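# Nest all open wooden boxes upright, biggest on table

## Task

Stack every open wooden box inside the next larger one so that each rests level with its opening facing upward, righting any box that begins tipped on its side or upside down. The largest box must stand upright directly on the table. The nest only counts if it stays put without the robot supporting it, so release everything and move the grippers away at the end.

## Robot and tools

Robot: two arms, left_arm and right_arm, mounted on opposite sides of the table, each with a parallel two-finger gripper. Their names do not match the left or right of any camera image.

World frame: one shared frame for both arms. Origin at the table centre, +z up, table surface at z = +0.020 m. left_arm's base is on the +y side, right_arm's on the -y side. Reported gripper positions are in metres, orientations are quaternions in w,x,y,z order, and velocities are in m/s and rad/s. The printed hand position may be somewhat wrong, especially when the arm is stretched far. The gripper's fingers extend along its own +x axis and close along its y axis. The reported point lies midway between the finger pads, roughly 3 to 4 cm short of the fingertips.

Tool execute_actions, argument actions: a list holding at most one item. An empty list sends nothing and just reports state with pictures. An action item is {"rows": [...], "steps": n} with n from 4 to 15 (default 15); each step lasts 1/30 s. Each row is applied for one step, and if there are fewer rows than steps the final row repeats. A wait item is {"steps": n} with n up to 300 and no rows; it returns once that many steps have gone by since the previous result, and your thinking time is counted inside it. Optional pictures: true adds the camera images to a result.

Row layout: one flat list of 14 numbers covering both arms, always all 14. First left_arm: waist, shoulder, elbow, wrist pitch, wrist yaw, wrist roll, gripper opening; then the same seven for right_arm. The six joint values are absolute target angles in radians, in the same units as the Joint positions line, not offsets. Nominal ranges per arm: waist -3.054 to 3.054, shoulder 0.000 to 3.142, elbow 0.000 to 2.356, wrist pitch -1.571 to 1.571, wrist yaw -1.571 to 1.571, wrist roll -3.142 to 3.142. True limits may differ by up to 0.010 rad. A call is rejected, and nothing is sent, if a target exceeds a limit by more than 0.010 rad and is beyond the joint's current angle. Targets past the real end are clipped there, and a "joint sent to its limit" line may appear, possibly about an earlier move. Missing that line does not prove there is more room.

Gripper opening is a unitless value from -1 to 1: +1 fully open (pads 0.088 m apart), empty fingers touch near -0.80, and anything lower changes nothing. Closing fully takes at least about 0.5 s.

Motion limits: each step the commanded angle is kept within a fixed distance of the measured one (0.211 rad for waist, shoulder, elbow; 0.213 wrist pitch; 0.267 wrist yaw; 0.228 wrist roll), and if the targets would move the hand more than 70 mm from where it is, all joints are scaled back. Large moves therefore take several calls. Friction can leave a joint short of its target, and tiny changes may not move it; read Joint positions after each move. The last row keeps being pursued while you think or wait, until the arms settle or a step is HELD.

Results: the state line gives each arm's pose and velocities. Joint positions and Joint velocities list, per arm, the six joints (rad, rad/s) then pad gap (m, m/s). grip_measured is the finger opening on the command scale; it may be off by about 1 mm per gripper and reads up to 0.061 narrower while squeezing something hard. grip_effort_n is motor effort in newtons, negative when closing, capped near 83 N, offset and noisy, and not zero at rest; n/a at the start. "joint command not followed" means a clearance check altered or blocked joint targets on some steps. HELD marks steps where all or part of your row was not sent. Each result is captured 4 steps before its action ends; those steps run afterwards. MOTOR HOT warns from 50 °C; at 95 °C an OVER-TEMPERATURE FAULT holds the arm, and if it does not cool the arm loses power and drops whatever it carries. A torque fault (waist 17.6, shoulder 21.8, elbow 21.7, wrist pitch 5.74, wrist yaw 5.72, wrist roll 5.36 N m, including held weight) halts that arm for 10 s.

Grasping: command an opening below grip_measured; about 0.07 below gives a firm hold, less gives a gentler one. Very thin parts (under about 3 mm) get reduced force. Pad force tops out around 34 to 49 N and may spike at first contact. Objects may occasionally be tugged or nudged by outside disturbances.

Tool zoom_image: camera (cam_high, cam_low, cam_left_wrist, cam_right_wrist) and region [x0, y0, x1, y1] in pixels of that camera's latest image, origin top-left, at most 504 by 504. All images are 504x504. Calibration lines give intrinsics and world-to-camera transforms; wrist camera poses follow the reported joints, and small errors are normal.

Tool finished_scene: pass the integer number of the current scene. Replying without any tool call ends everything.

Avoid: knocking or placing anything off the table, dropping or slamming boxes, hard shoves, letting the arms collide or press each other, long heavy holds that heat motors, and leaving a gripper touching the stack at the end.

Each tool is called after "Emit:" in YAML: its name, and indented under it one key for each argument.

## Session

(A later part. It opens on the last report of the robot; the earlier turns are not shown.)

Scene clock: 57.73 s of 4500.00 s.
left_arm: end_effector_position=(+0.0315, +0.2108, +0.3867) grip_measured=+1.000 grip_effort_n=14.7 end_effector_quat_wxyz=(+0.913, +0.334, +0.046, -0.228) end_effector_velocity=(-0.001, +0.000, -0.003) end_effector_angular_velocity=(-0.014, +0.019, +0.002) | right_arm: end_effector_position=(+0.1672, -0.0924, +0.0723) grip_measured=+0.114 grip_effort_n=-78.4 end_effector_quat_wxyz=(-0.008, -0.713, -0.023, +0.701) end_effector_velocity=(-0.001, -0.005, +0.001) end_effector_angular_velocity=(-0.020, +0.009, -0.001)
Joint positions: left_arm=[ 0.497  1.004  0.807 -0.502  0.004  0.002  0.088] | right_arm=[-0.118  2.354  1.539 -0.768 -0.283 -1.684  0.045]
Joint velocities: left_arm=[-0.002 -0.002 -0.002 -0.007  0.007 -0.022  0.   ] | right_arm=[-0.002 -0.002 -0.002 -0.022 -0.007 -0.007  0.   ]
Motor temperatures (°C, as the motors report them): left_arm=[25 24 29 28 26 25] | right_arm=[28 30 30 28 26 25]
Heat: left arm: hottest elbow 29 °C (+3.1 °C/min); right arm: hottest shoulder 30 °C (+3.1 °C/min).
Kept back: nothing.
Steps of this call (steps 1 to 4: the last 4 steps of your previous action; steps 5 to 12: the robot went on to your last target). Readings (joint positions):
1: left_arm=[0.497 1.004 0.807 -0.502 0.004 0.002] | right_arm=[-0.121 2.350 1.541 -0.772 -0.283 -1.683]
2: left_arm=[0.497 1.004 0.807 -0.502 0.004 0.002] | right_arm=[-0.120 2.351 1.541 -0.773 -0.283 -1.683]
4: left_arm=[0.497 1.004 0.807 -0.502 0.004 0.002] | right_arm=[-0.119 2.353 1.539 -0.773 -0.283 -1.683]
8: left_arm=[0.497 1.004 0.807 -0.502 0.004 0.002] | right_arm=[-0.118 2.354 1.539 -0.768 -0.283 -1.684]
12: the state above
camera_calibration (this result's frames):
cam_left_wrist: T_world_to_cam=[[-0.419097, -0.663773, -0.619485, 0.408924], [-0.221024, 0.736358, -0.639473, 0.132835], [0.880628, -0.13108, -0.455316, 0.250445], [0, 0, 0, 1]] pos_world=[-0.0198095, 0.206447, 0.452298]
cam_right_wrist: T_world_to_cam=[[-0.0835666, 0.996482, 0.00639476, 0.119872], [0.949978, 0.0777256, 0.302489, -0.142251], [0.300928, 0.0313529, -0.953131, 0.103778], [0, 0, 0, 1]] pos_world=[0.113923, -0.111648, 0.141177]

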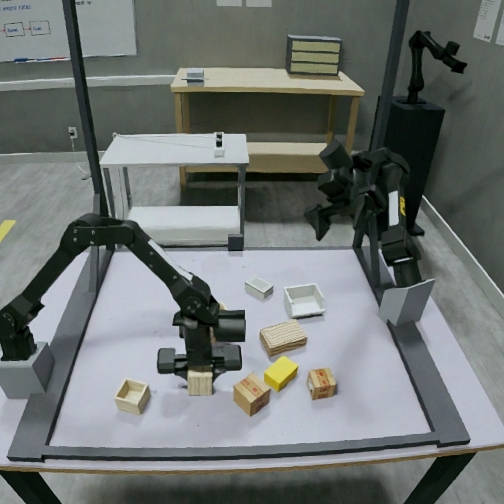

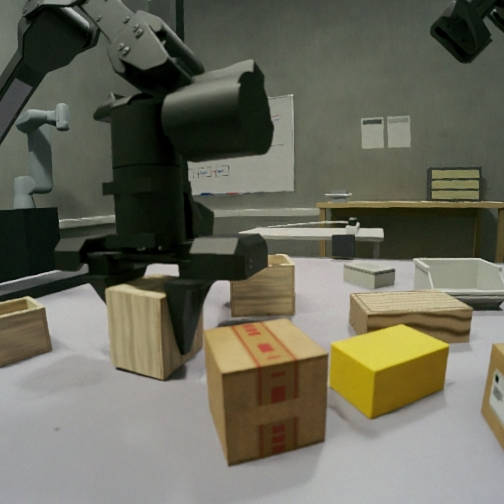

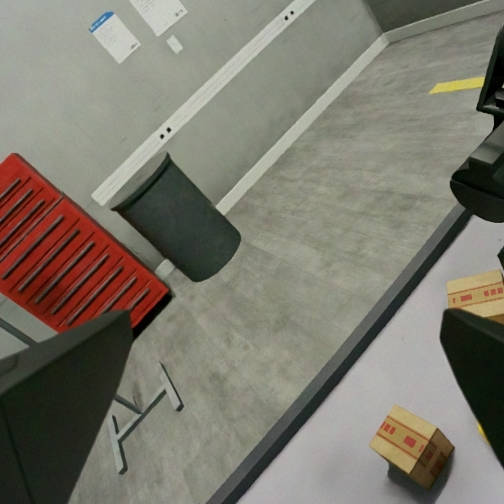

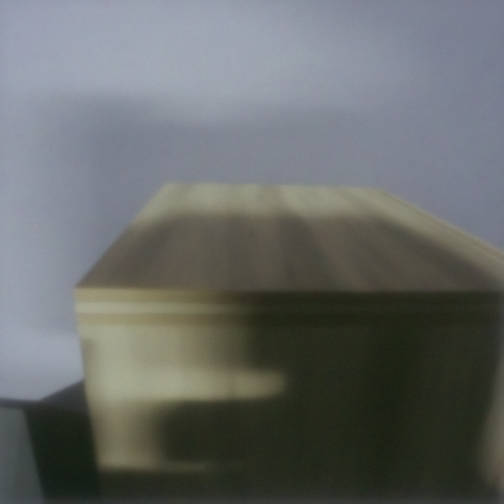

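Emit:
execute_actions:
  actions:
    - {"rows":[[0.5,1.0,0.8,-0.5,0,0,1,-0.118,2.375,1.539,-0.768,-0.28,-1.686,0.1]],"steps":10}

Emit:
execute_actions:
  actions:
    - {"rows":[[0.5,1.0,0.8,-0.5,0,0,1,-0.118,2.37,1.539,-0.768,-0.28,-1.686,1]],"steps":15}

Emit:
execute_actions:
  actions:
    - {"rows":[[0.5,1.0,0.8,-0.5,0,0,1,-0.118,2.0,1.4,-0.9,-0.28,-1.686,1]],"steps":15}

Emit:
execute_actions:
  actions:
    - {"rows":[[0.5,1.0,0.8,-0.5,0,0,1,-0.11,1.731,0.439,0.507,-0.21,0.2,1]],"steps":15}

Emit:
execute_actions:
  actions:
    - {"steps":30}
  pictures: true

Scene clock: 58.10 s of 4500.00 s.
left_arm: end_effector_position=(+0.0315, +0.2108, +0.3867) grip_measured=+1.000 grip_effort_n=14.7 end_effector_quat_wxyz=(+0.913, +0.334, +0.046, -0.228) end_effector_velocity=(-0.001, -0.001, +0.003) end_effector_angular_velocity=(+0.002, -0.015, -0.005) | right_arm: end_effector_position=(+0.1676, -0.0927, +0.0713) grip_measured=+0.114 grip_effort_n=-78.4 end_effector_quat_wxyz=(-0.008, -0.713, -0.021, +0.701) end_effector_velocity=(+0.004, -0.004, -0.002) end_effector_angular_velocity=(-0.015, -0.006, -0.005)
Joint positions: left_arm=[ 0.497  1.004  0.807 -0.502  0.004  0.002  0.088] | right_arm=[-0.118  2.356  1.539 -0.768 -0.283 -1.684  0.045]
Joint velocities: left_arm=[-0.002 -0.002  0.002  0.007 -0.007  0.007  0.   ] | right_arm=[-0.007  0.002 -0.007 -0.007  0.007 -0.007 -0.   ]
Motor temperatures (°C, as the motors report them): left_arm=[25 24 29 28 26 25] | right_arm=[28 30 30 28 26 25]
Heat: left arm: hottest elbow 29 °C (+3.1 °C/min); right arm: hottest shoulder 30 °C (+3.1 °C/min).
Steps of this call (steps 1 to 5: the robot went on to your last target; steps 6 to 11: the first 6 steps of this action). Readings (joint positions):
6: left_arm=[0.497 1.004 0.807 -0.502 0.004 0.002] | right_arm=[-0.118 2.354 1.539 -0.768 -0.283 -1.684]
7: left_arm=[0.497 1.004 0.807 -0.502 0.004 0.002] | right_arm=[-0.118 2.355 1.539 -0.768 -0.283 -1.684]
9: left_arm=[0.497 1.004 0.807 -0.502 0.004 0.002] | right_arm=[-0.118 2.356 1.539 -0.768 -0.283 -1.684]
11: the state above

Scene clock: 58.60 s of 4500.00 s.
left_arm: end_effector_position=(+0.0315, +0.2108, +0.3867) grip_measured=+1.000 grip_effort_n=14.7 end_effector_quat_wxyz=(+0.913, +0.334, +0.046, -0.228) end_effector_velocity=(-0.002, -0.001, -0.001) end_effector_angular_velocity=(+0.010, +0.004, -0.008) | right_arm: end_effector_position=(+0.1677, -0.0928, +0.0712) grip_measured=+0.956 grip_effort_n=17.4 end_effector_quat_wxyz=(-0.008, -0.713, -0.021, +0.701) end_effector_velocity=(-0.001, -0.004, +0.002) end_effector_angular_velocity=(-0.015, +0.008, +0.000)
Joint positions: left_arm=[ 0.497  1.004  0.807 -0.502  0.004  0.002  0.088] | right_arm=[-0.118  2.357  1.539 -0.768 -0.283 -1.684  0.086]
Joint velocities: left_arm=[-0.002 -0.002  0.002 -0.007  0.007  0.007  0.   ] | right_arm=[-0.002 -0.007 -0.002 -0.022 -0.007 -0.007  0.019]
Motor temperatures (°C, as the motors report them): left_arm=[25 24 29 28 26 25] | right_arm=[28 30 30 28 26 25]
Heat: left arm: hottest elbow 29 °C (+3.1 °C/min); right arm: hottest shoulder 30 °C (+3.1 °C/min).
Steps of this call (steps 1 to 4: the last 4 steps of your previous action; steps 5 to 15: the first 11 steps of this action). Readings (joint positions):
5: left_arm=[0.497 1.004 0.807 -0.502 0.004 0.002] | right_arm=[-0.118 2.357 1.539 -0.768 -0.283 -1.684]
6: left_arm=[0.497 1.004 0.807 -0.502 0.004 0.002] | right_arm=[-0.118 2.357 1.539 -0.768 -0.283 -1.684]
8: left_arm=[0.497 1.004 0.807 -0.502 0.004 0.002] | right_arm=[-0.118 2.357 1.539 -0.768 -0.283 -1.684]
12: left_arm=[0.497 1.004 0.807 -0.502 0.004 0.002] | right_arm=[-0.118 2.357 1.539 -0.768 -0.283 -1.684]
15: the state above

Scene clock: 59.10 s of 4500.00 s.
left_arm: end_effector_position=(+0.0315, +0.2108, +0.3867) grip_measured=+1.000 grip_effort_n=14.7 end_effector_quat_wxyz=(+0.913, +0.334, +0.046, -0.228) end_effector_velocity=(+0.001, +0.003, -0.000) end_effector_angular_velocity=(-0.003, -0.005, +0.021) | right_arm: end_effector_position=(+0.1349, -0.1196, +0.1714) grip_measured=+0.997 grip_effort_n=18.4 end_effector_quat_wxyz=(+0.018, -0.716, -0.070, +0.695) end_effector_velocity=(-0.027, -0.003, +0.073) end_effector_angular_velocity=(+0.140, +0.027, +0.037)
Joint positions: left_arm=[ 0.497  1.004  0.807 -0.502  0.004  0.002  0.088] | right_arm=[-0.118  2.009  1.423 -0.891 -0.281 -1.685  0.088]
Joint velocities: left_arm=[-0.002 -0.002 -0.002 -0.007 -0.022 -0.007  0.   ] | right_arm=[-0.002 -0.212 -0.002 -0.066 -0.037  0.007  0.   ]
Motor temperatures (°C, as the motors report them): left_arm=[25 24 29 28 26 25] | right_arm=[28 31 30 28 26 25]
Heat: left arm: hottest elbow 29 °C (+3.0 °C/min); right arm: hottest shoulder 31 °C (+4.1 °C/min).
Steps of this call (steps 1 to 4: the last 4 steps of your previous action; steps 5 to 15: the first 11 steps of this action). Readings (joint positions):
5: left_arm=[0.497 1.004 0.807 -0.502 0.004 0.002] | right_arm=[-0.118 2.341 1.528 -0.769 -0.283 -1.684]
6: left_arm=[0.497 1.004 0.807 -0.502 0.004 0.002] | right_arm=[-0.118 2.311 1.500 -0.803 -0.281 -1.684]
8: left_arm=[0.497 1.004 0.807 -0.502 0.004 0.002] | right_arm=[-0.118 2.226 1.445 -0.867 -0.281 -1.685]
12: left_arm=[0.497 1.004 0.807 -0.502 0.004 0.002] | right_arm=[-0.118 2.067 1.423 -0.880 -0.281 -1.685]
15: the state above

Scene clock: 59.60 s of 4500.00 s.
left_arm: end_effector_position=(+0.0315, +0.2108, +0.3867) grip_measured=+1.000 grip_effort_n=14.7 end_effector_quat_wxyz=(+0.913, +0.334, +0.046, -0.228) end_effector_velocity=(-0.000, -0.000, +0.004) end_effector_angular_velocity=(-0.014, -0.011, +0.002) | right_arm: end_effector_position=(+0.1446, -0.1462, +0.1601) grip_measured=+0.998 grip_effort_n=18.4 end_effector_quat_wxyz=(+0.292, -0.676, -0.013, +0.677) end_effector_velocity=(+0.082, -0.186, -0.294) end_effector_angular_velocity=(+0.123, +0.598, -1.404)
Joint positions: left_arm=[ 0.497  1.004  0.807 -0.502  0.004  0.002  0.088] | right_arm=[-0.114  1.741  0.941 -0.365 -0.218 -1.123  0.088]
Joint velocities: left_arm=[ 0.002 -0.002  0.002  0.007 -0.007 -0.007  0.   ] | right_arm=[ 0.002 -0.002 -1.409  1.399  0.037  1.531 -0.   ]
Motor temperatures (°C, as the motors report them): left_arm=[25 24 29 28 26 25] | right_arm=[28 31 30 28 26 25]
Heat: left arm: hottest elbow 29 °C (+3.0 °C/min); right arm: hottest shoulder 31 °C (+4.0 °C/min).
Steps of this call (steps 1 to 4: the last 4 steps of your previous action; steps 5 to 15: the first 11 steps of this action). Readings (joint positions):
5: left_arm=[0.497 1.004 0.807 -0.502 0.004 0.002] | right_arm=[-0.118 1.987 1.393 -0.866 -0.275 -1.653]
6: left_arm=[0.497 1.004 0.807 -0.502 0.004 0.002] | right_arm=[-0.117 1.951 1.341 -0.805 -0.256 -1.596]
8: left_arm=[0.497 1.004 0.807 -0.502 0.004 0.002] | right_arm=[-0.116 1.862 1.242 -0.721 -0.238 -1.492]
12: left_arm=[0.497 1.004 0.807 -0.502 0.004 0.002] | right_arm=[-0.115 1.750 1.076 -0.513 -0.224 -1.281]
15: the state above

Scene clock: 60.60 s of 4500.00 s.
left_arm: end_effector_position=(+0.0315, +0.2108, +0.3867) grip_measured=+1.000 grip_effort_n=14.7 end_effector_quat_wxyz=(+0.913, +0.334, +0.046, -0.228) end_effector_velocity=(-0.001, +0.002, -0.003) end_effector_angular_velocity=(+0.005, +0.011, +0.012) | right_arm: end_effector_position=(+0.1545, -0.1662, +0.1241) grip_measured=+0.998 grip_effort_n=17.9 end_effector_quat_wxyz=(+0.672, -0.266, +0.263, +0.639) end_effector_velocity=(-0.002, -0.004, -0.003) end_effector_angular_velocity=(-0.009, +0.106, -0.077)
Joint positions: left_arm=[ 0.497  1.004  0.807 -0.502  0.004  0.002  0.088] | right_arm=[-0.113  1.732  0.45   0.504 -0.212  0.183  0.088]
Joint velocities: left_arm=[-0.007 -0.002  0.002 -0.022 -0.007 -0.007  0.   ] | right_arm=[-0.002 -0.002 -0.007 -0.007 -0.022  0.125 -0.   ]
Motor temperatures (°C, as the motors report them): left_arm=[25 24 29 28 26 25] | right_arm=[28 31 30 28 26 25]
Heat: left arm: hottest elbow 29 °C (+2.0 °C/min); right arm: hottest shoulder 31 °C (+4.0 °C/min).
Kept back: nothing.
Steps of this call (steps 1 to 4: the last 4 steps of your previous action; steps 5 to 30: the robot went on to your last target). Readings (joint positions):
1: left_arm=[0.497 1.004 0.807 -0.502 0.004 0.002] | right_arm=[-0.114 1.741 0.893 -0.317 -0.217 -1.070]
2: left_arm=[0.497 1.004 0.807 -0.502 0.004 0.002] | right_arm=[-0.114 1.741 0.845 -0.269 -0.216 -1.018]
4: left_arm=[0.497 1.004 0.807 -0.502 0.004 0.002] | right_arm=[-0.114 1.741 0.751 -0.169 -0.216 -0.912]
8: left_arm=[0.497 1.004 0.807 -0.502 0.004 0.002] | right_arm=[-0.115 1.734 0.575 0.031 -0.212 -0.700]
30: the state above
camera_calibration (this result's frames):
cam_left_wrist: T_world_to_cam=[[-0.419097, -0.663773, -0.619485, 0.408924], [-0.221024, 0.736358, -0.639473, 0.132835], [0.880628, -0.13108, -0.455316, 0.250445], [0, 0, 0, 1]] pos_world=[-0.0198095, 0.206447, 0.452298]
cam_right_wrist: T_world_to_cam=[[0.999126, -0.00387972, 0.041623, -0.145863], [0.0170495, -0.871289, -0.490474, -0.0553074], [0.0381686, 0.490755, -0.870461, 0.265939], [0, 0, 0, 1]] pos_world=[0.136527, -0.179265, 0.210434]

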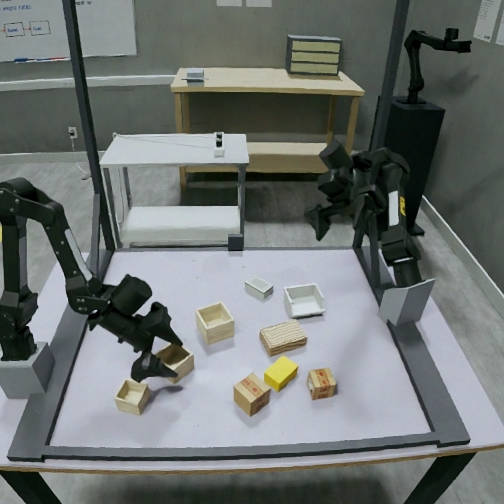

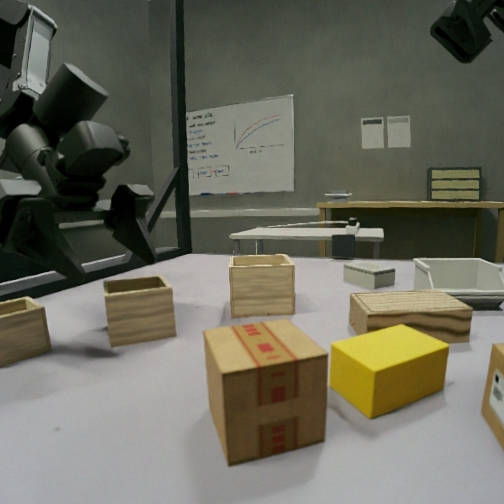

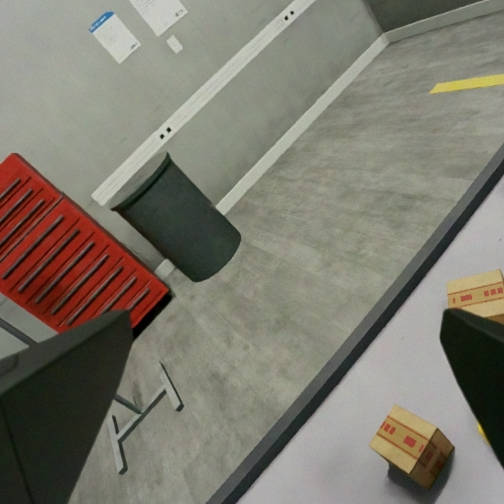

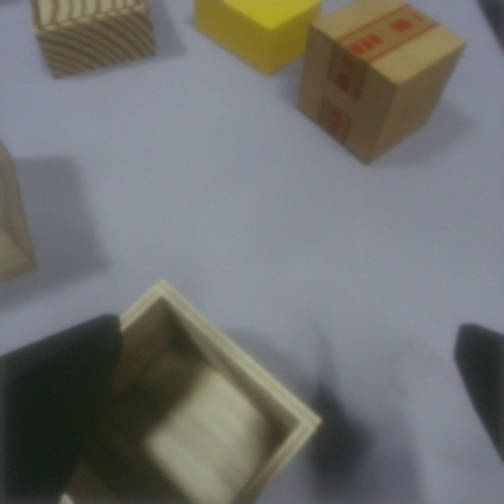

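Emit:
execute_actions:
  actions:
    - {"rows":[[0.5,1.0,0.8,-0.5,0,0,1,-0.11,1.3,0.45,0.3,-0.21,0.2,1]],"steps":15}

Emit:
execute_actions:
  actions:
    - {"rows":[[0.5,1.0,0.8,-0.5,0,0,1,0.0,1.6,1.3,-1.25,-0.28,-1.57,1]],"steps":15}

Emit:
execute_actions:
  actions:
    - {"steps":35}
  pictures: true

Scene clock: 61.13 s of 4500.00 s.
left_arm: end_effector_position=(+0.0315, +0.2108, +0.3867) grip_measured=+1.000 grip_effort_n=14.7 end_effector_quat_wxyz=(+0.913, +0.334, +0.046, -0.228) end_effector_velocity=(-0.001, +0.004, -0.003) end_effector_angular_velocity=(+0.002, +0.010, +0.016) | right_arm: end_effector_position=(+0.1254, -0.1691, +0.2177) grip_measured=+0.998 grip_effort_n=17.4 end_effector_quat_wxyz=(+0.679, -0.205, +0.189, +0.679) end_effector_velocity=(-0.023, -0.011, +0.080) end_effector_angular_velocity=(+0.205, -0.025, +0.058)
Joint positions: left_arm=[ 0.497  1.004  0.807 -0.502  0.004  0.002  0.088] | right_arm=[-0.113  1.334  0.45   0.317 -0.212  0.198  0.088]
Joint velocities: left_arm=[-0.002 -0.007 -0.002 -0.022 -0.007 -0.007  0.   ] | right_arm=[-0.002 -0.325 -0.002 -0.11   0.007 -0.007 -0.   ]
Motor temperatures (°C, as the motors report them): left_arm=[25 24 29 28 26 25] | right_arm=[28 31 30 28 26 25]
Heat: left arm: hottest elbow 29 °C (+2.0 °C/min); right arm: hottest shoulder 31 °C (+4.1 °C/min).
Steps of this call (steps 1 to 5: the robot went on to your last target; steps 6 to 16: the first 11 steps of this action). Readings (joint positions):
6: left_arm=[0.497 1.004 0.807 -0.502 0.004 0.002] | right_arm=[-0.113 1.714 0.451 0.479 -0.212 0.195]
7: left_arm=[0.497 1.004 0.807 -0.502 0.004 0.002] | right_arm=[-0.113 1.674 0.449 0.421 -0.212 0.196]
9: left_arm=[0.497 1.004 0.807 -0.502 0.004 0.002] | right_arm=[-0.113 1.580 0.443 0.369 -0.212 0.197]
13: left_arm=[0.497 1.004 0.807 -0.502 0.004 0.002] | right_arm=[-0.113 1.396 0.445 0.329 -0.212 0.197]
16: the state above

Scene clock: 61.63 s of 4500.00 s.
left_arm: end_effector_position=(+0.0315, +0.2108, +0.3867) grip_measured=+1.000 grip_effort_n=14.7 end_effector_quat_wxyz=(+0.913, +0.334, +0.046, -0.228) end_effector_velocity=(-0.001, +0.003, -0.002) end_effector_angular_velocity=(-0.011, +0.016, +0.019) | right_arm: end_effector_position=(+0.0781, -0.1244, +0.2125) grip_measured=+0.998 grip_effort_n=17.9 end_effector_quat_wxyz=(+0.503, -0.466, +0.117, +0.719) end_effector_velocity=(-0.101, +0.130, +0.276) end_effector_angular_velocity=(-0.027, -0.934, +1.229)
Joint positions: left_arm=[ 0.497  1.004  0.807 -0.502  0.004  0.002  0.088] | right_arm=[-0.006  1.581  0.927 -0.226 -0.272 -0.364  0.088]
Joint velocities: left_arm=[-0.002 -0.002  0.002 -0.022 -0.007 -0.022  0.   ] | right_arm=[ 0.012  0.076  1.404 -1.443 -0.037 -1.56  -0.   ]
Motor temperatures (°C, as the motors report them): left_arm=[25 24 29 28 26 25] | right_arm=[28 31 30 28 26 25]
Heat: left arm: hottest elbow 29 °C (+2.0 °C/min); right arm: hottest shoulder 31 °C (+4.0 °C/min).
Steps of this call (steps 1 to 4: the last 4 steps of your previous action; steps 5 to 15: the first 11 steps of this action). Readings (joint positions):
5: left_arm=[0.497 1.004 0.807 -0.502 0.004 0.002] | right_arm=[-0.107 1.333 0.468 0.273 -0.213 0.166]
6: left_arm=[0.497 1.004 0.807 -0.502 0.004 0.002] | right_arm=[-0.086 1.373 0.514 0.220 -0.227 0.110]
8: left_arm=[0.497 1.004 0.807 -0.502 0.004 0.002] | right_arm=[-0.042 1.471 0.614 0.123 -0.253 0.005]
12: left_arm=[0.497 1.004 0.807 -0.502 0.004 0.002] | right_arm=[-0.010 1.565 0.789 -0.080 -0.268 -0.206]
15: the state above

Scene clock: 62.80 s of 4500.00 s.
left_arm: end_effector_position=(+0.0315, +0.2108, +0.3867) grip_measured=+1.000 grip_effort_n=14.7 end_effector_quat_wxyz=(+0.913, +0.334, +0.046, -0.228) end_effector_velocity=(-0.002, +0.000, -0.002) end_effector_angular_velocity=(+0.010, +0.004, -0.008) | right_arm: end_effector_position=(+0.0697, -0.2323, +0.2477) grip_measured=+0.998 grip_effort_n=17.0 end_effector_quat_wxyz=(-0.008, -0.716, -0.024, +0.698) end_effector_velocity=(-0.000, -0.005, +0.000) end_effector_angular_velocity=(-0.022, +0.005, +0.043)
Joint positions: left_arm=[ 0.497  1.004  0.807 -0.502  0.004  0.002  0.088] | right_arm=[-0.003  1.591  1.29  -1.247 -0.276 -1.566  0.088]
Joint velocities: left_arm=[-0.002 -0.007 -0.002 -0.007  0.007  0.007  0.   ] | right_arm=[-0.002 -0.002 -0.002 -0.022 -0.007 -0.051 -0.   ]
Motor temperatures (°C, as the motors report them): left_arm=[25 24 29 29 26 25] | right_arm=[28 31 30 28 26 25]
Heat: left arm: hottest elbow 29 °C (+2.0 °C/min); right arm: hottest shoulder 31 °C (+4.0 °C/min).
Kept back: nothing.
Steps of this call (steps 1 to 4: the last 4 steps of your previous action; steps 5 to 35: the robot went on to your last target). Readings (joint positions):
1: left_arm=[0.497 1.004 0.807 -0.502 0.004 0.002] | right_arm=[-0.006 1.584 0.974 -0.274 -0.272 -0.417]
2: left_arm=[0.497 1.004 0.807 -0.502 0.004 0.002] | right_arm=[-0.006 1.585 1.021 -0.322 -0.273 -0.470]
4: left_arm=[0.497 1.004 0.807 -0.502 0.004 0.002] | right_arm=[-0.005 1.587 1.115 -0.420 -0.274 -0.575]
8: left_arm=[0.497 1.004 0.807 -0.502 0.004 0.002] | right_arm=[-0.004 1.587 1.256 -0.605 -0.276 -0.785]
35: the state above
camera_calibration (this result's frames):
cam_left_wrist: T_world_to_cam=[[-0.419097, -0.663773, -0.619485, 0.408924], [-0.221024, 0.736358, -0.639473, 0.132835], [0.880628, -0.13108, -0.455316, 0.250445], [0, 0, 0, 1]] pos_world=[-0.0198095, 0.206447, 0.452298]
cam_right_wrist: T_world_to_cam=[[-0.0857703, 0.996283, 0.00803695, 0.249695], [0.947632, 0.0790858, 0.309418, -0.0930616], [0.307633, 0.034155, -0.950892, 0.304329], [0, 0, 0, 1]] pos_world=[0.0159832, -0.251802, 0.316172]

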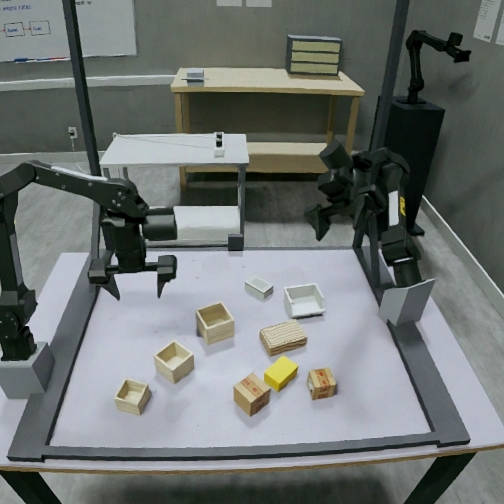

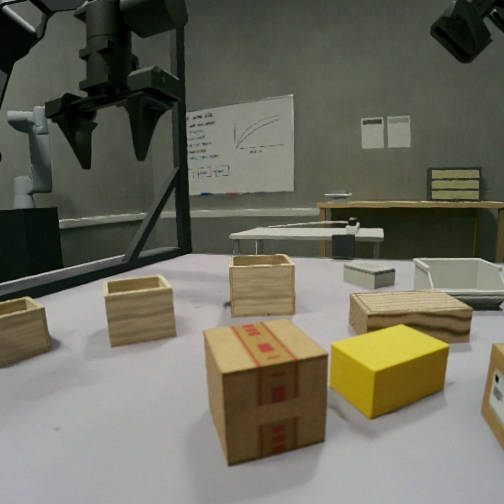

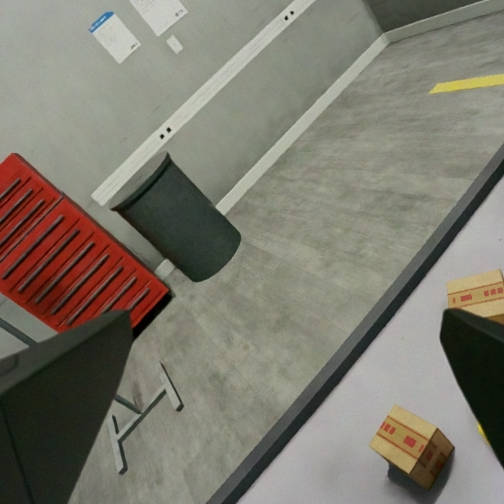

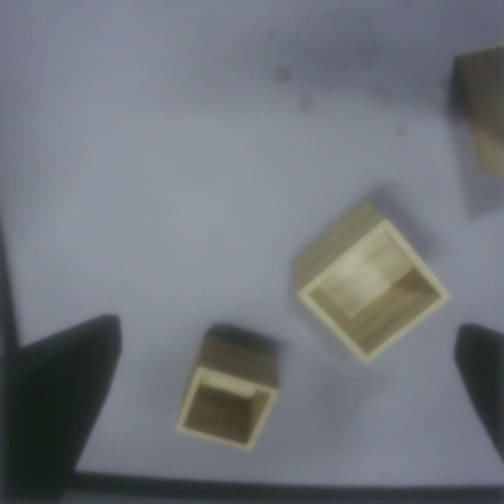

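Emit:
execute_actions:
  actions:
    - {"rows":[[0.5,1.0,0.8,-0.5,0,0,1,-0.08,1.924,1.188,-0.858,-0.28,0.63,-0.1]],"steps":15}

Emit:
execute_actions:
  actions:
    - {"steps":40}
  pictures: true

Scene clock: 63.93 s of 4500.00 s.
left_arm: end_effector_position=(+0.0315, +0.2108, +0.3867) grip_measured=+1.000 grip_effort_n=14.7 end_effector_quat_wxyz=(+0.913, +0.334, +0.046, -0.228) end_effector_velocity=(+0.001, +0.003, -0.000) end_effector_angular_velocity=(-0.003, -0.005, +0.021) | right_arm: end_effector_position=(+0.1221, -0.1846, +0.1498) grip_measured=-0.033 grip_effort_n=-11.4 end_effector_quat_wxyz=(+0.190, -0.688, +0.189, +0.675) end_effector_velocity=(+0.033, +0.024, -0.078) end_effector_angular_velocity=(+0.052, +0.000, -1.552)
Joint positions: left_arm=[ 0.497  1.004  0.807 -0.502  0.004  0.002  0.088] | right_arm=[-0.076  1.897  1.199 -0.9   -0.282 -1.063  0.037]
Joint velocities: left_arm=[-0.002 -0.002 -0.002 -0.007 -0.022 -0.007  0.   ] | right_arm=[-0.027  0.208 -0.09   0.315 -0.007  1.531 -0.036]
Motor temperatures (°C, as the motors report them): left_arm=[25 24 29 29 26 25] | right_arm=[28 31 30 28 26 25]
Heat: left arm: hottest elbow 29 °C (+2.0 °C/min); right arm: hottest shoulder 31 °C (+4.0 °C/min).
Steps of this call (steps 1 to 15: the robot went on to your last target; steps 16 to 23: nothing new was sent; steps 24 to 34: the first 11 steps of this action). Readings (joint positions):
24: left_arm=[0.497 1.004 0.807 -0.502 0.004 0.002] | right_arm=[-0.005 1.605 1.286 -1.238 -0.278 -1.545]
25: left_arm=[0.497 1.004 0.807 -0.502 0.004 0.002] | right_arm=[-0.014 1.623 1.280 -1.194 -0.282 -1.501]
27: left_arm=[0.497 1.004 0.807 -0.502 0.004 0.002] | right_arm=[-0.038 1.695 1.264 -1.104 -0.282 -1.417]
31: left_arm=[0.497 1.004 0.807 -0.502 0.004 0.002] | right_arm=[-0.069 1.848 1.217 -0.947 -0.282 -1.221]
34: the state above

Scene clock: 65.27 s of 4500.00 s.
left_arm: end_effector_position=(+0.0315, +0.2108, +0.3867) grip_measured=+1.000 grip_effort_n=14.7 end_effector_quat_wxyz=(+0.913, +0.334, +0.046, -0.228) end_effector_velocity=(-0.001, +0.001, -0.002) end_effector_angular_velocity=(+0.001, +0.005, +0.006) | right_arm: end_effector_position=(+0.1245, -0.1775, +0.1456) grip_measured=-0.097 grip_effort_n=-15.6 end_effector_quat_wxyz=(+0.643, -0.310, +0.625, +0.317) end_effector_velocity=(+0.001, -0.006, -0.002) end_effector_angular_velocity=(-0.026, -0.005, -0.057)
Joint positions: left_arm=[ 0.497  1.004  0.807 -0.502  0.004  0.002  0.088] | right_arm=[-0.079  1.911  1.198 -0.86  -0.282  0.621  0.034]
Joint velocities: left_arm=[-0.007 -0.002 -0.002 -0.007 -0.007 -0.007  0.   ] | right_arm=[ 0.002  0.002 -0.002 -0.022  0.007  0.051  0.   ]
Motor temperatures (°C, as the motors report them): left_arm=[25 24 29 29 26 25] | right_arm=[28 31 30 28 26 25]
Heat: left arm: hottest elbow 29 °C (+2.0 °C/min); right arm: hottest shoulder 31 °C (+3.0 °C/min).
Kept back: nothing.
Steps of this call (steps 1 to 4: the last 4 steps of your previous action; steps 5 to 40: the robot went on to your last target). Readings (joint positions):
1: left_arm=[0.497 1.004 0.807 -0.502 0.004 0.002] | right_arm=[-0.076 1.902 1.198 -0.890 -0.282 -1.011]
2: left_arm=[0.497 1.004 0.807 -0.502 0.004 0.002] | right_arm=[-0.077 1.904 1.198 -0.881 -0.282 -0.958]
4: left_arm=[0.497 1.004 0.807 -0.502 0.004 0.002] | right_arm=[-0.077 1.905 1.198 -0.871 -0.282 -0.853]
8: left_arm=[0.497 1.004 0.807 -0.502 0.004 0.002] | right_arm=[-0.078 1.909 1.198 -0.864 -0.282 -0.642]
40: the state above
camera_calibration (this result's frames):
cam_left_wrist: T_world_to_cam=[[-0.419097, -0.663773, -0.619485, 0.408924], [-0.221024, 0.736358, -0.639473, 0.132835], [0.880628, -0.13108, -0.455316, 0.250445], [0, 0, 0, 1]] pos_world=[-0.0198095, 0.206447, 0.452298]
cam_right_wrist: T_world_to_cam=[[0.819577, -0.57289, -0.00950886, -0.188063], [-0.551398, -0.793124, 0.258677, -0.0784699], [-0.155735, -0.206763, -0.965917, 0.205618], [0, 0, 0, 1]] pos_world=[0.142886, -0.127462, 0.21712]

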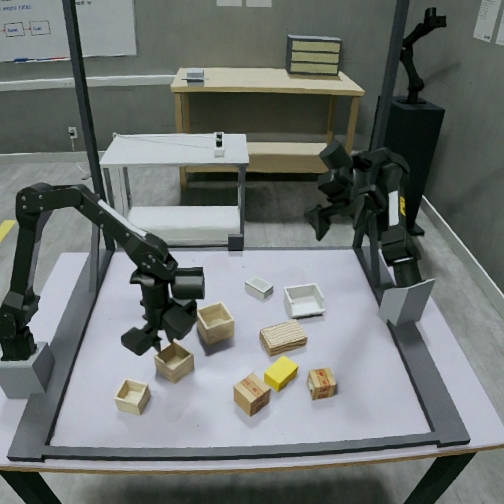

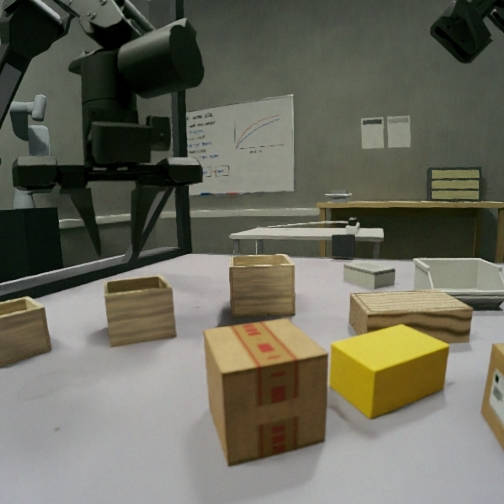

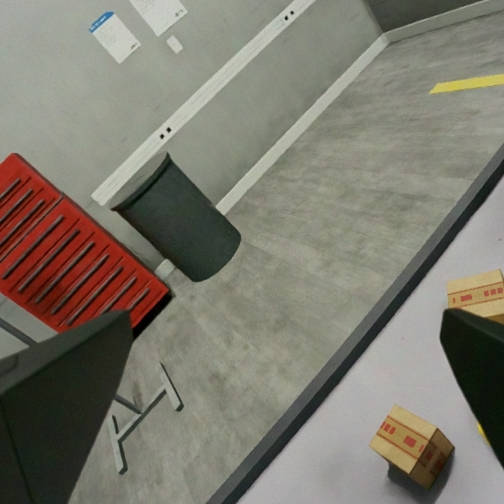

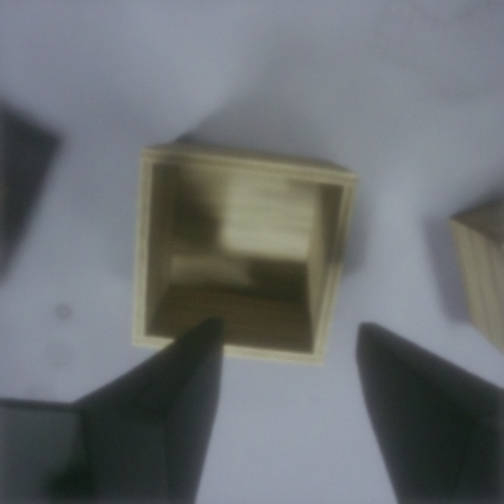

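Emit:
execute_actions:
  actions:
    - {"rows":[[0.5,1.0,0.8,-0.5,0,0,1,-0.08,2.057,1.10,-0.637,-0.28,0.63,-0.1]],"steps":15}

Emit:
execute_actions:
  actions:
    - {"steps":12}
  pictures: true

Scene clock: 65.77 s of 4500.00 s.
left_arm: end_effector_position=(+0.0315, +0.2108, +0.3867) grip_measured=+1.000 grip_effort_n=14.7 end_effector_quat_wxyz=(+0.913, +0.334, +0.046, -0.228) end_effector_velocity=(-0.000, +0.001, +0.000) end_effector_angular_velocity=(-0.022, -0.001, +0.005) | right_arm: end_effector_position=(+0.1476, -0.1663, +0.1022) grip_measured=-0.098 grip_effort_n=-8.6 end_effector_quat_wxyz=(+0.655, -0.294, +0.617, +0.322) end_effector_velocity=(+0.011, -0.001, -0.003) end_effector_angular_velocity=(-0.007, -0.050, -0.020)
Joint positions: left_arm=[ 0.497  1.004  0.807 -0.502  0.004  0.002  0.088] | right_arm=[-0.1    2.018  1.13  -0.651 -0.27   0.628  0.034]
Joint velocities: left_arm=[-0.002 -0.007 -0.007  0.007 -0.007 -0.022  0.   ] | right_arm=[-0.007  0.012 -0.002  0.007  0.051  0.007 -0.   ]
Motor temperatures (°C, as the motors report them): left_arm=[25 24 29 29 26 25] | right_arm=[28 31 30 28 26 25]
Heat: left arm: hottest elbow 29 °C (+2.0 °C/min); right arm: hottest shoulder 31 °C (+3.0 °C/min).
Steps of this call (steps 1 to 4: the robot went on to your last target; steps 5 to 15: the first 11 steps of this action). Readings (joint positions):
5: left_arm=[0.497 1.004 0.807 -0.502 0.004 0.002] | right_arm=[-0.079 1.923 1.190 -0.838 -0.282 0.627]
6: left_arm=[0.497 1.004 0.807 -0.502 0.004 0.002] | right_arm=[-0.079 1.938 1.177 -0.776 -0.282 0.627]
8: left_arm=[0.497 1.004 0.807 -0.502 0.004 0.002] | right_arm=[-0.079 1.989 1.156 -0.707 -0.282 0.627]
12: left_arm=[0.497 1.004 0.807 -0.502 0.004 0.002] | right_arm=[-0.101 2.007 1.134 -0.666 -0.265 0.629]
15: the state above

Scene clock: 66.17 s of 4500.00 s.
left_arm: end_effector_position=(+0.0315, +0.2108, +0.3867) grip_measured=+1.000 grip_effort_n=14.7 end_effector_quat_wxyz=(+0.913, +0.334, +0.046, -0.228) end_effector_velocity=(-0.001, +0.001, -0.004) end_effector_angular_velocity=(+0.012, +0.007, -0.005) | right_arm: end_effector_position=(+0.1480, -0.1666, +0.1016) grip_measured=-0.098 grip_effort_n=-7.7 end_effector_quat_wxyz=(+0.655, -0.294, +0.617, +0.322) end_effector_velocity=(-0.000, -0.006, -0.001) end_effector_angular_velocity=(-0.024, +0.009, -0.017)
Joint positions: left_arm=[ 0.497  1.004  0.807 -0.502  0.004  0.002  0.088] | right_arm=[-0.1    2.019  1.127 -0.647 -0.27   0.628  0.034]
Joint velocities: left_arm=[-0.002 -0.007 -0.007 -0.007  0.007  0.007  0.   ] | right_arm=[-0.002  0.002 -0.002 -0.022 -0.007  0.007 -0.   ]
Motor temperatures (°C, as the motors report them): left_arm=[25 24 29 29 26 25] | right_arm=[28 30 30 28 26 25]
Heat: left arm: hottest elbow 29 °C (+2.0 °C/min); right arm: hottest shoulder 30 °C (+2.0 °C/min).
Kept back: nothing.
Steps of this call (steps 1 to 4: the last 4 steps of your previous action; steps 5 to 12: the robot went on to your last target). Readings (joint positions):
1: left_arm=[0.497 1.004 0.807 -0.502 0.004 0.002] | right_arm=[-0.100 2.019 1.129 -0.650 -0.270 0.628]
2: left_arm=[0.497 1.004 0.807 -0.502 0.004 0.002] | right_arm=[-0.100 2.019 1.129 -0.649 -0.270 0.628]
4: left_arm=[0.497 1.004 0.807 -0.502 0.004 0.002] | right_arm=[-0.100 2.019 1.128 -0.648 -0.270 0.628]
8: left_arm=[0.497 1.004 0.807 -0.502 0.004 0.002] | right_arm=[-0.100 2.019 1.127 -0.647 -0.270 0.628]
12: the state above
camera_calibration (this result's frames):
cam_left_wrist: T_world_to_cam=[[-0.419097, -0.663773, -0.619485, 0.408924], [-0.221024, 0.736358, -0.639473, 0.132835], [0.880628, -0.13108, -0.455316, 0.250445], [0, 0, 0, 1]] pos_world=[-0.0198095, 0.206447, 0.452298]
cam_right_wrist: T_world_to_cam=[[0.809775, -0.586321, -0.0221906, -0.200958], [-0.568166, -0.793018, 0.219796, -0.0390437], [-0.146468, -0.165377, -0.975294, 0.175502], [0, 0, 0, 1]] pos_world=[0.166253, -0.119765, 0.175289]

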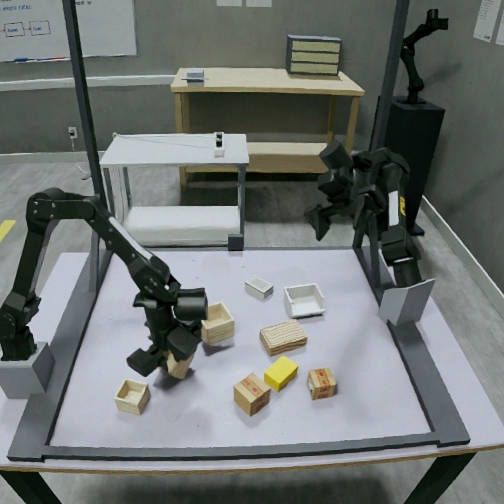

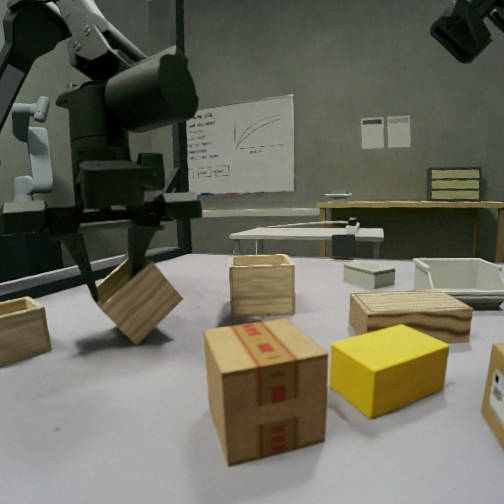

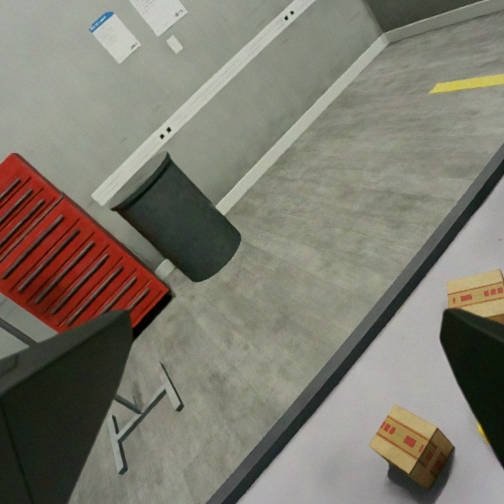

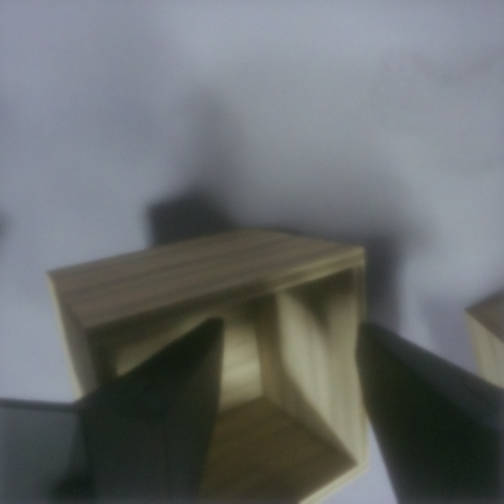

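Emit:
execute_actions:
  actions:
    - {"rows":[[0.5,1.0,0.8,-0.5,0,0,1,-0.08,1.9,1.188,-0.858,-0.28,0.63,-0.1]],"steps":15}

Emit:
execute_actions:
  actions:
    - {"steps":15}
  pictures: true

Scene clock: 66.67 s of 4500.00 s.
left_arm: end_effector_position=(+0.0315, +0.2108, +0.3867) grip_measured=+1.000 grip_effort_n=14.7 end_effector_quat_wxyz=(+0.913, +0.334, +0.046, -0.228) end_effector_velocity=(+0.001, +0.001, +0.002) end_effector_angular_velocity=(-0.010, -0.015, +0.013) | right_arm: end_effector_position=(+0.1270, -0.1793, +0.1434) grip_measured=-0.098 grip_effort_n=-8.6 end_effector_quat_wxyz=(+0.646, -0.307, +0.624, +0.314) end_effector_velocity=(-0.004, -0.021, +0.003) end_effector_angular_velocity=(-0.080, +0.025, -0.034)
Joint positions: left_arm=[ 0.497  1.004  0.807 -0.502  0.004  0.002  0.088] | right_arm=[-0.081  1.908  1.181 -0.845 -0.276  0.629  0.034]
Joint velocities: left_arm=[-0.002 -0.002 -0.002  0.007 -0.022 -0.007  0.   ] | right_arm=[-0.002 -0.017 -0.007 -0.095 -0.022  0.007 -0.   ]
Motor temperatures (°C, as the motors report them): left_arm=[25 24 29 29 26 25] | right_arm=[28 31 30 28 26 25]
Heat: left arm: hottest elbow 29 °C (+2.0 °C/min); right arm: hottest shoulder 31 °C (+3.0 °C/min).
Steps of this call (steps 1 to 4: the robot went on to your last target; steps 5 to 15: the first 11 steps of this action). Readings (joint positions):
5: left_arm=[0.497 1.004 0.807 -0.502 0.004 0.002] | right_arm=[-0.100 2.008 1.133 -0.662 -0.270 0.628]
6: left_arm=[0.497 1.004 0.807 -0.502 0.004 0.002] | right_arm=[-0.097 1.998 1.141 -0.713 -0.272 0.628]
8: left_arm=[0.497 1.004 0.807 -0.502 0.004 0.002] | right_arm=[-0.088 1.964 1.146 -0.786 -0.275 0.629]
12: left_arm=[0.497 1.004 0.807 -0.502 0.004 0.002] | right_arm=[-0.081 1.918 1.175 -0.830 -0.276 0.629]
15: the state above

Scene clock: 67.17 s of 4500.00 s.
left_arm: end_effector_position=(+0.0315, +0.2108, +0.3867) grip_measured=+1.000 grip_effort_n=14.2 end_effector_quat_wxyz=(+0.913, +0.334, +0.046, -0.228) end_effector_velocity=(+0.001, +0.001, -0.003) end_effector_angular_velocity=(+0.003, +0.008, +0.009) | right_arm: end_effector_position=(+0.1269, -0.1814, +0.1434) grip_measured=-0.098 grip_effort_n=-9.1 end_effector_quat_wxyz=(+0.645, -0.309, +0.626, +0.310) end_effector_velocity=(+0.000, -0.002, -0.000) end_effector_angular_velocity=(-0.008, -0.007, -0.007)
Joint positions: left_arm=[ 0.497  1.004  0.807 -0.502  0.004  0.002  0.088] | right_arm=[-0.081  1.907  1.181 -0.855 -0.276  0.629  0.034]
Joint velocities: left_arm=[-0.007  0.002 -0.002 -0.007 -0.007 -0.007  0.   ] | right_arm=[ 0.002 -0.002 -0.002 -0.007  0.007  0.007 -0.   ]
Motor temperatures (°C, as the motors report them): left_arm=[25 24 29 29 26 25] | right_arm=[28 31 30 28 26 25]
Heat: left arm: hottest elbow 29 °C (+2.0 °C/min); right arm: hottest shoulder 31 °C (+3.0 °C/min).
Kept back: nothing.
Steps of this call (steps 1 to 4: the last 4 steps of your previous action; steps 5 to 15: the robot went on to your last target). Readings (joint positions):
1: left_arm=[0.497 1.004 0.807 -0.502 0.004 0.002] | right_arm=[-0.081 1.908 1.181 -0.848 -0.276 0.629]
2: left_arm=[0.497 1.004 0.807 -0.502 0.004 0.002] | right_arm=[-0.081 1.908 1.181 -0.851 -0.276 0.629]
4: left_arm=[0.497 1.004 0.807 -0.502 0.004 0.002] | right_arm=[-0.081 1.908 1.181 -0.853 -0.276 0.629]
8: left_arm=[0.497 1.004 0.807 -0.502 0.004 0.002] | right_arm=[-0.081 1.907 1.181 -0.855 -0.276 0.629]
15: the state above
camera_calibration (this result's frames):
cam_left_wrist: T_world_to_cam=[[-0.419097, -0.663773, -0.619485, 0.408924], [-0.221024, 0.736358, -0.639473, 0.132835], [0.880628, -0.13108, -0.455316, 0.250445], [0, 0, 0, 1]] pos_world=[-0.0198095, 0.206447, 0.452298]
cam_right_wrist: T_world_to_cam=[[0.812587, -0.582839, -0.00142291, -0.19432], [-0.562355, -0.784666, 0.260877, -0.077154], [-0.153166, -0.211185, -0.965371, 0.201856], [0, 0, 0, 1]] pos_world=[0.145431, -0.131169, 0.214717]

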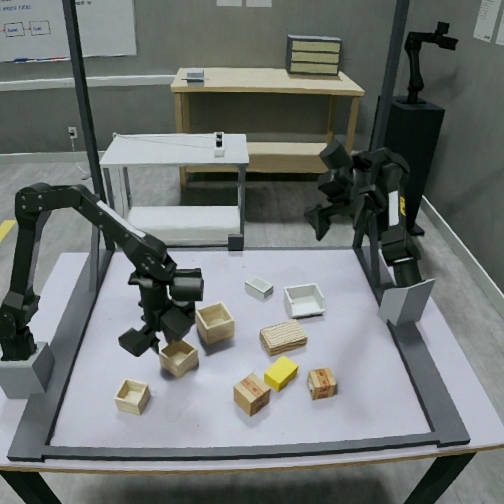

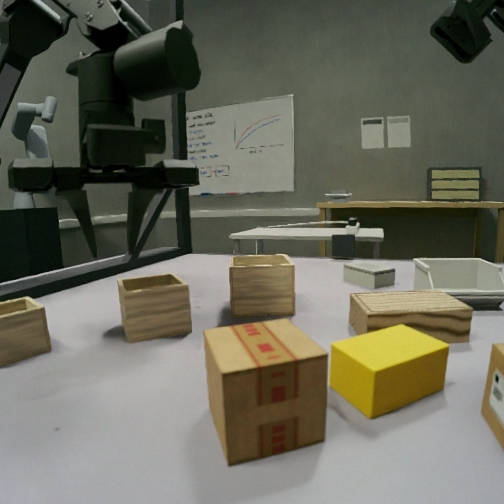

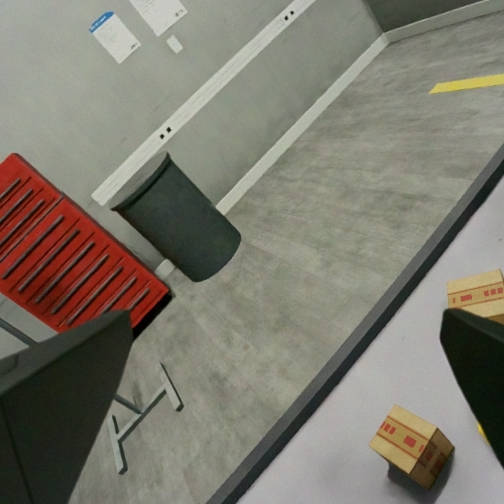

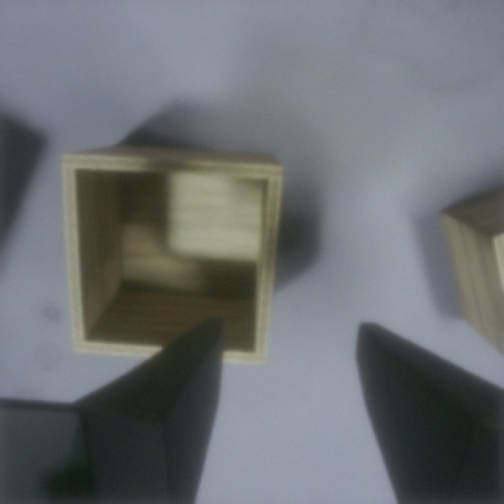

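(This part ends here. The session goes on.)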